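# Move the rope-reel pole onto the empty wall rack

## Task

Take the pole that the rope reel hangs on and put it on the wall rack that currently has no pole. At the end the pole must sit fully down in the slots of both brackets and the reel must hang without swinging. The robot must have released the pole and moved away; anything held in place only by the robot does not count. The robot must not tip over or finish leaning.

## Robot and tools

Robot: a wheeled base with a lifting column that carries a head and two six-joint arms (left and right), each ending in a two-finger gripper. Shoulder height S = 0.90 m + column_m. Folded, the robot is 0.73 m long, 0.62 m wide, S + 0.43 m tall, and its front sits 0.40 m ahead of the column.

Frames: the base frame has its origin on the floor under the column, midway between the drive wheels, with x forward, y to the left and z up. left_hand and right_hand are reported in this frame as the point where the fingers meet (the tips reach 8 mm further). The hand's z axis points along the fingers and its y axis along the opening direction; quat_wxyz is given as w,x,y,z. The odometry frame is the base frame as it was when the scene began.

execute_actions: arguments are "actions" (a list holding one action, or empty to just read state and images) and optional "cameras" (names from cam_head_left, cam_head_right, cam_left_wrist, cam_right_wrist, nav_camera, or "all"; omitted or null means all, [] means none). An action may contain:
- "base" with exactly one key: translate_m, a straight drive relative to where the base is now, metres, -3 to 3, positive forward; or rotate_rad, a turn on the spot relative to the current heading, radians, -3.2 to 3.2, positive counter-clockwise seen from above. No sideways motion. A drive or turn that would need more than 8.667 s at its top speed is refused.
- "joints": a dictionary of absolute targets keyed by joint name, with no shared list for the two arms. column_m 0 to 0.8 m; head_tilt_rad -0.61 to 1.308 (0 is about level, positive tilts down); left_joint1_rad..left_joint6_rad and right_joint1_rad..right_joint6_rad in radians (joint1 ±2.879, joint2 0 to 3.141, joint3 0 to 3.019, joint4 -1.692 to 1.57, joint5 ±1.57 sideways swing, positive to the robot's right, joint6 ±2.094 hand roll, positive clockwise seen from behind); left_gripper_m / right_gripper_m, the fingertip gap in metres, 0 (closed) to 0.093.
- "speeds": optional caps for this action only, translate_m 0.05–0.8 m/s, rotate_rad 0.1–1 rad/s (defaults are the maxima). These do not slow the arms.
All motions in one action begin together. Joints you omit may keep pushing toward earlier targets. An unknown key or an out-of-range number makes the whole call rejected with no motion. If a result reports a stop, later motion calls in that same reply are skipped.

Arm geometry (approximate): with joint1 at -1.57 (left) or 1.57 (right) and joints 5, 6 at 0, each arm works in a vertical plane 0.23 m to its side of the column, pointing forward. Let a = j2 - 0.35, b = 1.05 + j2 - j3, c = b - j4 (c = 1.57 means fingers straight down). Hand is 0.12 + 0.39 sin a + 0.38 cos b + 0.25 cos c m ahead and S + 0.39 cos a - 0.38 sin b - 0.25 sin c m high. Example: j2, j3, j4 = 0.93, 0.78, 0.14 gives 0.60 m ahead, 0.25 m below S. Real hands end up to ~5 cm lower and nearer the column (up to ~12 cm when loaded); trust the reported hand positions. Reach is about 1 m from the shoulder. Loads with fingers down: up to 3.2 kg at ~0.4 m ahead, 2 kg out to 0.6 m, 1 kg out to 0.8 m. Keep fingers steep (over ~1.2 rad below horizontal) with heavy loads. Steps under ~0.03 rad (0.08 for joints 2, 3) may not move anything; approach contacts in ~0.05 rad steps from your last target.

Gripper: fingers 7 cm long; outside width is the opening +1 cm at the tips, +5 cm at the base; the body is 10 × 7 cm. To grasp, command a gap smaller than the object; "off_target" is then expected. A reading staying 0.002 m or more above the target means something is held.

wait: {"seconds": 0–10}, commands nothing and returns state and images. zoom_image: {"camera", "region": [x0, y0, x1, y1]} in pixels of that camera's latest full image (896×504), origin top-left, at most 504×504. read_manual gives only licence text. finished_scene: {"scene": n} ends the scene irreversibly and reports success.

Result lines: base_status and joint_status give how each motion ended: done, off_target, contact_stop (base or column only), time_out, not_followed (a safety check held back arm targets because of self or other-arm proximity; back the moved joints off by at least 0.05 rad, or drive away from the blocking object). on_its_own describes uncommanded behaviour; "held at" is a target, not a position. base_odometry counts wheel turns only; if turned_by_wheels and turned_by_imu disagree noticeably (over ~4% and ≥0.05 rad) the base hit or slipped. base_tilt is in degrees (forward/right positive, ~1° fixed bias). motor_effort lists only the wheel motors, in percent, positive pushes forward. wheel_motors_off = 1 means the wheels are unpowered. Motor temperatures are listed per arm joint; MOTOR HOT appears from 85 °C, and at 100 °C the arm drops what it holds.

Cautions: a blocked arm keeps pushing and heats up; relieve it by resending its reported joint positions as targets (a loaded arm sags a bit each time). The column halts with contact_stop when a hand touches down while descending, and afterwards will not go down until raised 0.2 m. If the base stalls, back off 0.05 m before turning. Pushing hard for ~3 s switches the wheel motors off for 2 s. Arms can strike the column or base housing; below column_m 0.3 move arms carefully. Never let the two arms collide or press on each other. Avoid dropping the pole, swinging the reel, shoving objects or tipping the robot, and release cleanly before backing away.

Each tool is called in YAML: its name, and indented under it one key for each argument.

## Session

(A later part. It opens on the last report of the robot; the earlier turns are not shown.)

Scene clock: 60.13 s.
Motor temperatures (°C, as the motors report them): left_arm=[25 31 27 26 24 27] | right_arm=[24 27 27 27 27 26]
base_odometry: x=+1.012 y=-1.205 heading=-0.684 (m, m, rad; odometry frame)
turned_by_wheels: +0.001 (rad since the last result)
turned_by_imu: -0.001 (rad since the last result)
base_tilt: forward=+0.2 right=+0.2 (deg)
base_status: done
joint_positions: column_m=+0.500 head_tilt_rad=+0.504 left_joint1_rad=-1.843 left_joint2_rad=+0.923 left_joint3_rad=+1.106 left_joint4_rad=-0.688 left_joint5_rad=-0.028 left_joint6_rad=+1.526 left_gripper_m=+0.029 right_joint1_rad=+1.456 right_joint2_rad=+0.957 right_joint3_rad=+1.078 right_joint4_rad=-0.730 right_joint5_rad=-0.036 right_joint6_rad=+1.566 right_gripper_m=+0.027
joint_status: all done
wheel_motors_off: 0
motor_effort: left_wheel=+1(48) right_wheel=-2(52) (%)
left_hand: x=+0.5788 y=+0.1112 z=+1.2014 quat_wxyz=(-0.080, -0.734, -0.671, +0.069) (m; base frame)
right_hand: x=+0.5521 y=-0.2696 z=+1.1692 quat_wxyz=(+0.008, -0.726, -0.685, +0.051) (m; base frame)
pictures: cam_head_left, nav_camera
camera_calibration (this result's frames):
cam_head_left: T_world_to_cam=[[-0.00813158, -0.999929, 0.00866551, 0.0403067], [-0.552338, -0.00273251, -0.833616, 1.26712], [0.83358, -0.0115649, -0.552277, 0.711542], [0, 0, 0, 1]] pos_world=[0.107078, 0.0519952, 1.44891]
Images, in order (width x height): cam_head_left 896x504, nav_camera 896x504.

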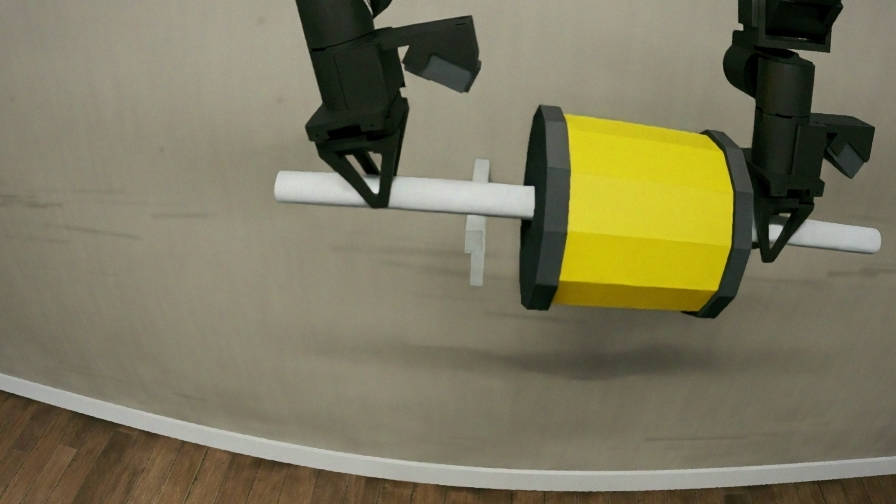

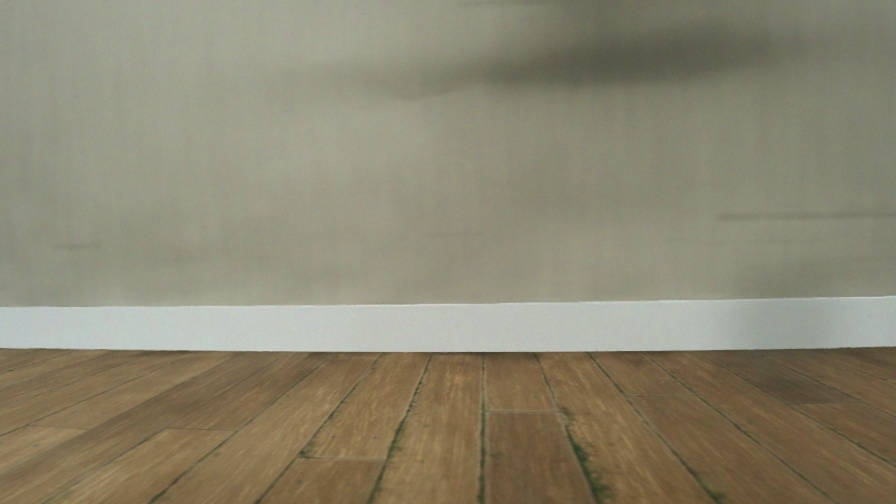

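execute_actions:
  actions:
    - {"base":{"translate_m":0.28}}
  cameras: []

execute_actions:
  actions:
    - {"joints":{"column_m":0.36}}
  cameras: ["cam_head_left","cam_right_wrist"]

Scene clock: 64.43 s.
Motor temperatures (°C, as the motors report them): left_arm=[25 31 27 26 24 27] | right_arm=[24 27 27 27 27 26]
base_odometry: x=+1.229 y=-1.382 heading=-0.684 (m, m, rad; odometry frame)
turned_by_wheels: +0.001 (rad since the last result)
turned_by_imu: -0.001 (rad since the last result)
base_tilt: forward=+0.2 right=+0.1 (deg)
base_status: done
joint_positions: column_m=+0.500 head_tilt_rad=+0.504 left_joint1_rad=-1.843 left_joint2_rad=+0.923 left_joint3_rad=+1.105 left_joint4_rad=-0.689 left_joint5_rad=-0.028 left_joint6_rad=+1.526 left_gripper_m=+0.029 right_joint1_rad=+1.456 right_joint2_rad=+0.957 right_joint3_rad=+1.077 right_joint4_rad=-0.731 right_joint5_rad=-0.036 right_joint6_rad=+1.566 right_gripper_m=+0.027
joint_status: not commanded
wheel_motors_off: 0
motor_effort: left_wheel=+2(35) right_wheel=+0(29) (%)
left_hand: x=+0.5779 y=+0.1112 z=+1.2010 quat_wxyz=(-0.079, -0.734, -0.671, +0.069) (m; base frame)
right_hand: x=+0.5515 y=-0.2696 z=+1.1691 quat_wxyz=(+0.009, -0.726, -0.685, +0.052) (m; base frame)
pictures: none
No camera images: the call's "cameras" was empty. Leave "cameras" out to get every camera's image.

Scene clock: 66.83 s.
Motor temperatures (°C, as the motors report them): left_arm=[25 31 27 26 24 27] | right_arm=[24 27 27 27 27 26]
base_odometry: x=+1.229 y=-1.382 heading=-0.684 (m, m, rad; odometry frame)
turned_by_wheels: +0.000 (rad since the last result)
turned_by_imu: -0.001 (rad since the last result)
base_tilt: forward=+0.2 right=+0.1 (deg)
base_status: not commanded
joint_positions: column_m=+0.360 head_tilt_rad=+0.505 left_joint1_rad=-1.843 left_joint2_rad=+0.923 left_joint3_rad=+1.105 left_joint4_rad=-0.689 left_joint5_rad=-0.028 left_joint6_rad=+1.526 left_gripper_m=+0.029 right_joint1_rad=+1.456 right_joint2_rad=+0.957 right_joint3_rad=+1.077 right_joint4_rad=-0.731 right_joint5_rad=-0.036 right_joint6_rad=+1.566 right_gripper_m=+0.027
joint_status: all done
wheel_motors_off: 0
motor_effort: left_wheel=+1(2) right_wheel=-1(2) (%)
left_hand: x=+0.5779 y=+0.1112 z=+1.0611 quat_wxyz=(-0.079, -0.734, -0.671, +0.069) (m; base frame)
right_hand: x=+0.5515 y=-0.2696 z=+1.0292 quat_wxyz=(+0.009, -0.726, -0.685, +0.052) (m; base frame)
pictures: cam_head_left, cam_right_wrist
camera_calibration (this result's frames):
cam_head_left: T_world_to_cam=[[-0.00813091, -0.999929, 0.00866614, 0.0415177], [-0.552403, -0.00273251, -0.833573, 1.15049], [0.833538, -0.0115649, -0.552341, 0.634398], [0, 0, 0, 1]] pos_world=[0.107075, 0.0519952, 1.30906]
cam_right_wrist: T_world_to_cam=[[-0.993594, 0.0611835, 0.0950095, 0.464617], [0.102164, 0.845677, 0.523826, -0.363158], [-0.0482978, 0.530177, -0.84651, 1.16153], [0, 0, 0, 1]] pos_world=[0.554842, -0.33713, 1.12934]
Images, in order (width x height): cam_head_left 896x504, cam_right_wrist 896x504.

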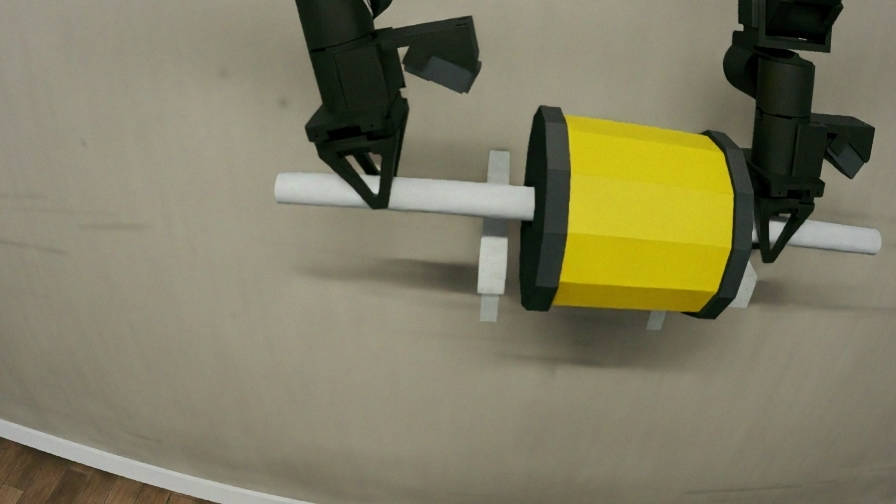

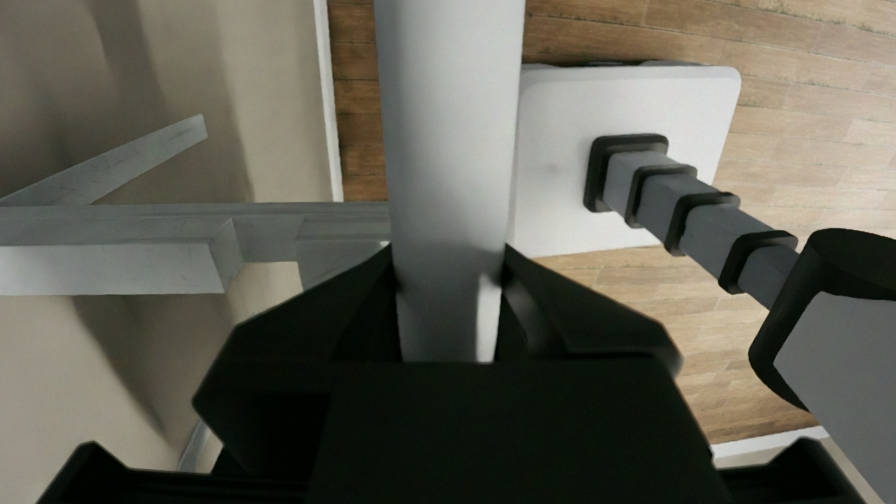

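execute_actions:
  actions:
    - {"base":{"translate_m":0.07}}
  cameras: []

execute_actions:
  actions:
    - {"joints":{"column_m":0.28}}
  cameras: ["cam_head_left","cam_right_wrist"]

Scene clock: 69.50 s.
Motor temperatures (°C, as the motors report them): left_arm=[25 32 28 26 24 27] | right_arm=[24 27 27 27 27 26]
base_odometry: x=+1.283 y=-1.426 heading=-0.683 (m, m, rad; odometry frame)
turned_by_wheels: +0.000 (rad since the last result)
turned_by_imu: +0.000 (rad since the last result)
base_tilt: forward=+0.2 right=+0.1 (deg)
base_status: done
joint_positions: column_m=+0.360 head_tilt_rad=+0.505 left_joint1_rad=-1.843 left_joint2_rad=+0.924 left_joint3_rad=+1.104 left_joint4_rad=-0.689 left_joint5_rad=-0.028 left_joint6_rad=+1.525 left_gripper_m=+0.029 right_joint1_rad=+1.456 right_joint2_rad=+0.957 right_joint3_rad=+1.076 right_joint4_rad=-0.730 right_joint5_rad=-0.036 right_joint6_rad=+1.565 right_gripper_m=+0.027
joint_status: not commanded
wheel_motors_off: 0
motor_effort: left_wheel=+1(29) right_wheel=+0(27) (%)
left_hand: x=+0.5772 y=+0.1112 z=+1.0606 quat_wxyz=(-0.078, -0.734, -0.671, +0.070) (m; base frame)
right_hand: x=+0.5511 y=-0.2696 z=+1.0287 quat_wxyz=(+0.009, -0.726, -0.686, +0.052) (m; base frame)
pictures: none
No camera images: the call's "cameras" was empty. Leave "cameras" out to get every camera's image.

Scene clock: 71.13 s.
Motor temperatures (°C, as the motors report them): left_arm=[25 32 28 26 24 27] | right_arm=[24 27 27 28 27 26]
base_odometry: x=+1.283 y=-1.426 heading=-0.683 (m, m, rad; odometry frame)
turned_by_wheels: +0.000 (rad since the last result)
turned_by_imu: +0.000 (rad since the last result)
base_tilt: forward=+0.2 right=+0.2 (deg)
base_status: not commanded
joint_positions: column_m=+0.280 head_tilt_rad=+0.505 left_joint1_rad=-1.851 left_joint2_rad=+0.869 left_joint3_rad=+1.104 left_joint4_rad=-0.701 left_joint5_rad=-0.014 left_joint6_rad=+1.533 left_gripper_m=+0.029 right_joint1_rad=+1.449 right_joint2_rad=+0.822 right_joint3_rad=+1.076 right_joint4_rad=-0.819 right_joint5_rad=-0.017 right_joint6_rad=+1.580 right_gripper_m=+0.027
joint_status: all done
wheel_motors_off: 0
motor_effort: left_wheel=+3(3) right_wheel=+4(4) (%)
left_hand: x=+0.5850 y=+0.1106 z=+1.0066 quat_wxyz=(-0.101, -0.735, -0.668, +0.063) (m; base frame)
right_hand: x=+0.5569 y=-0.2700 z=+1.0087 quat_wxyz=(-0.017, -0.731, -0.680, +0.045) (m; base frame)
pictures: cam_head_left, cam_right_wrist
camera_calibration (this result's frames):
cam_head_left: T_world_to_cam=[[-0.00813048, -0.999929, 0.00866654, 0.04221], [-0.552444, -0.00273251, -0.833546, 1.08382], [0.83351, -0.0115649, -0.552383, 0.590296], [0, 0, 0, 1]] pos_world=[0.107073, 0.0519952, 1.22911]
cam_right_wrist: T_world_to_cam=[[-0.995988, 0.0752564, 0.0484088, 0.524073], [0.0894058, 0.859196, 0.503775, -0.321666], [-0.0036804, 0.506082, -0.862478, 1.12941], [0, 0, 0, 1]] pos_world=[0.554887, -0.33464, 1.11077]
Images, in order (width x height): cam_head_left 896x504, cam_right_wrist 896x504.

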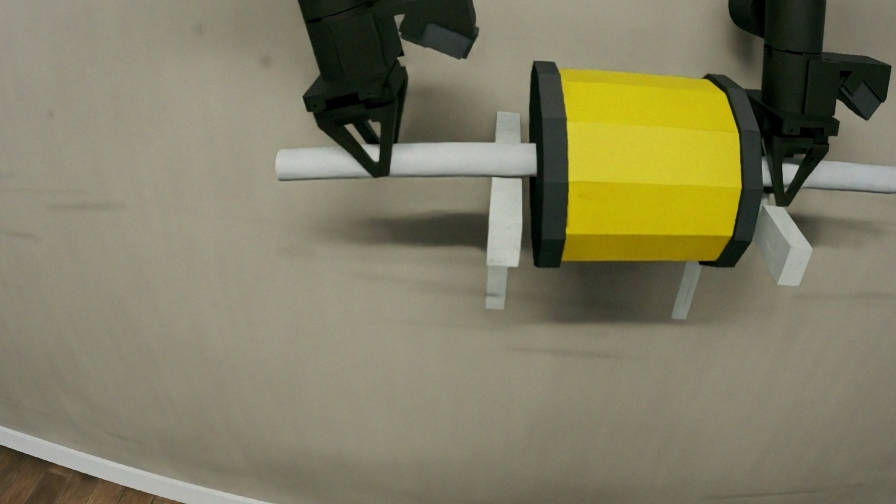

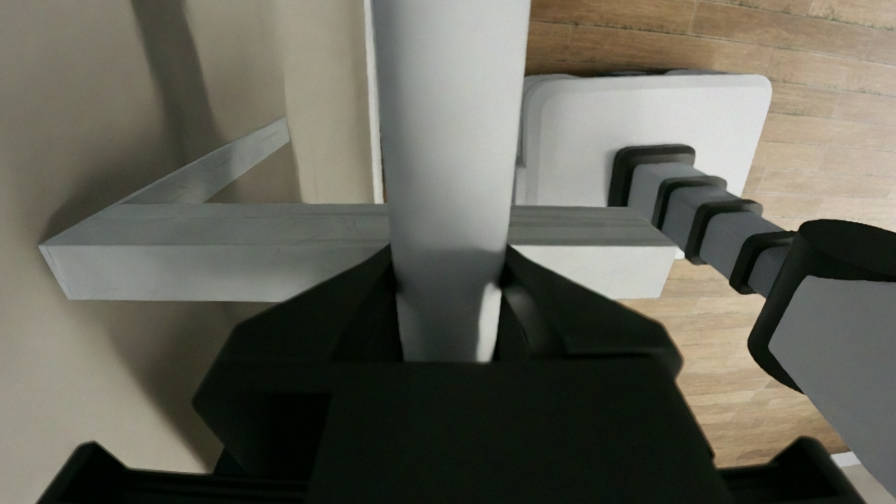

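Appears seated. Release, lift, back away.

execute_actions:
  actions:
    - {"joints":{"left_gripper_m":0.09,"right_gripper_m":0.09}}
  cameras: []

execute_actions:
  actions:
    - {"joints":{"column_m":0.4}}
  cameras: []

execute_actions:
  actions:
    - {"base":{"translate_m":-0.6}}
  cameras: ["cam_head_left"]

Scene clock: 72.87 s.
Motor temperatures (°C, as the motors report them): left_arm=[25 31 28 26 24 27] | right_arm=[24 27 27 28 27 26]
base_odometry: x=+1.283 y=-1.426 heading=-0.683 (m, m, rad; odometry frame)
turned_by_wheels: +0.000 (rad since the last result)
turned_by_imu: -0.001 (rad since the last result)
base_tilt: forward=+0.3 right=+0.2 (deg)
base_status: not commanded
joint_positions: column_m=+0.280 head_tilt_rad=+0.505 left_joint1_rad=-1.851 left_joint2_rad=+0.889 left_joint3_rad=+1.104 left_joint4_rad=-0.704 left_joint5_rad=-0.019 left_joint6_rad=+1.560 left_gripper_m=+0.090 right_joint1_rad=+1.449 right_joint2_rad=+0.804 right_joint3_rad=+1.046 right_joint4_rad=-0.885 right_joint5_rad=-0.017 right_joint6_rad=+1.579 right_gripper_m=+0.090
joint_status: all done
wheel_motors_off: 0
motor_effort: left_wheel=+5(6) right_wheel=+13(13) (%)
left_hand: x=+0.5804 y=+0.1098 z=+0.9975 quat_wxyz=(-0.092, -0.745, -0.657, +0.068) (m; base frame)
right_hand: x=+0.5283 y=-0.2681 z=+1.0104 quat_wxyz=(+0.012, -0.732, -0.678, +0.072) (m; base frame)
pictures: none
No camera images: the call's "cameras" was empty. Leave "cameras" out to get every camera's image.

Scene clock: 75.03 s.
Motor temperatures (°C, as the motors report them): left_arm=[25 31 28 26 24 27] | right_arm=[24 27 27 28 27 26]
base_odometry: x=+1.283 y=-1.426 heading=-0.683 (m, m, rad; odometry frame)
turned_by_wheels: +0.000 (rad since the last result)
turned_by_imu: +0.000 (rad since the last result)
base_tilt: forward=+0.2 right=+0.2 (deg)
base_status: not commanded
joint_positions: column_m=+0.400 head_tilt_rad=+0.505 left_joint1_rad=-1.851 left_joint2_rad=+0.889 left_joint3_rad=+1.104 left_joint4_rad=-0.704 left_joint5_rad=-0.019 left_joint6_rad=+1.561 left_gripper_m=+0.090 right_joint1_rad=+1.453 right_joint2_rad=+0.904 right_joint3_rad=+1.066 right_joint4_rad=-0.731 right_joint5_rad=-0.033 right_joint6_rad=+1.570 right_gripper_m=+0.090
joint_status: all done
wheel_motors_off: 0
motor_effort: left_wheel=+0(5) right_wheel=+2(13) (%)
left_hand: x=+0.5802 y=+0.1097 z=+1.1170 quat_wxyz=(-0.092, -0.745, -0.657, +0.068) (m; base frame)
right_hand: x=+0.5571 y=-0.2696 z=+1.0894 quat_wxyz=(-0.008, -0.728, -0.684, +0.039) (m; base frame)
pictures: none
No camera images: the call's "cameras" was empty. Leave "cameras" out to get every camera's image.

Scene clock: 77.93 s.
Motor temperatures (°C, as the motors report them): left_arm=[25 31 28 26 24 27] | right_arm=[24 27 28 28 27 26]
base_odometry: x=+0.818 y=-1.048 heading=-0.682 (m, m, rad; odometry frame)
turned_by_wheels: +0.001 (rad since the last result)
turned_by_imu: +0.000 (rad since the last result)
base_tilt: forward=+0.2 right=+0.2 (deg)
base_status: done
joint_positions: column_m=+0.400 head_tilt_rad=+0.505 left_joint1_rad=-1.851 left_joint2_rad=+0.891 left_joint3_rad=+1.104 left_joint4_rad=-0.707 left_joint5_rad=-0.019 left_joint6_rad=+1.561 left_gripper_m=+0.090 right_joint1_rad=+1.453 right_joint2_rad=+0.903 right_joint3_rad=+1.067 right_joint4_rad=-0.729 right_joint5_rad=-0.033 right_joint6_rad=+1.570 right_gripper_m=+0.090
joint_status: not commanded
wheel_motors_off: 0
motor_effort: left_wheel=+0(44) right_wheel=-1(26) (%)
left_hand: x=+0.5792 y=+0.1098 z=+1.1163 quat_wxyz=(-0.090, -0.746, -0.656, +0.069) (m; base frame)
right_hand: x=+0.5583 y=-0.2697 z=+1.0899 quat_wxyz=(-0.010, -0.728, -0.685, +0.038) (m; base frame)
pictures: cam_head_left
camera_calibration (this result's frames):
cam_head_left: T_world_to_cam=[[-0.00812864, -0.999929, 0.00866827, 0.0411691], [-0.552621, -0.00273251, -0.833428, 1.18354], [0.833393, -0.0115649, -0.55256, 0.656733], [0, 0, 0, 1]] pos_world=[0.107065, 0.0519952, 1.34892]
Images, in order (width x height): cam_head_left 896x504.

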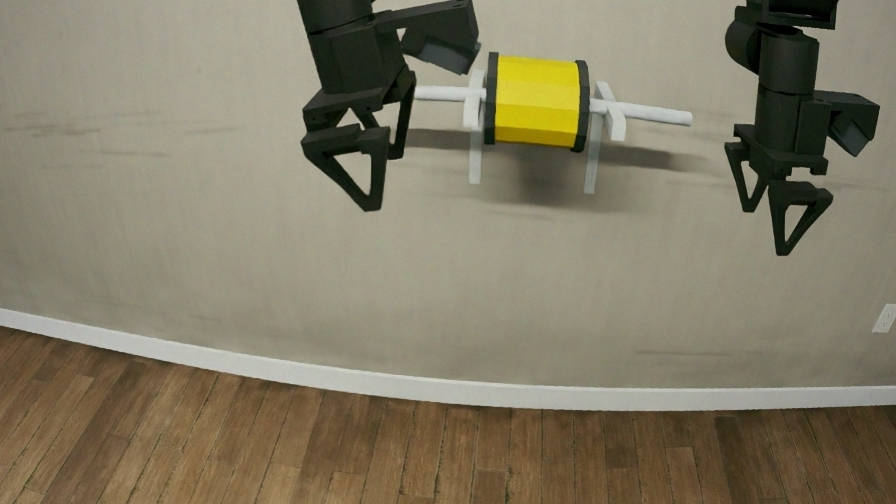

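finished_scene:
  scene: 1

The scene is finished: the task was done.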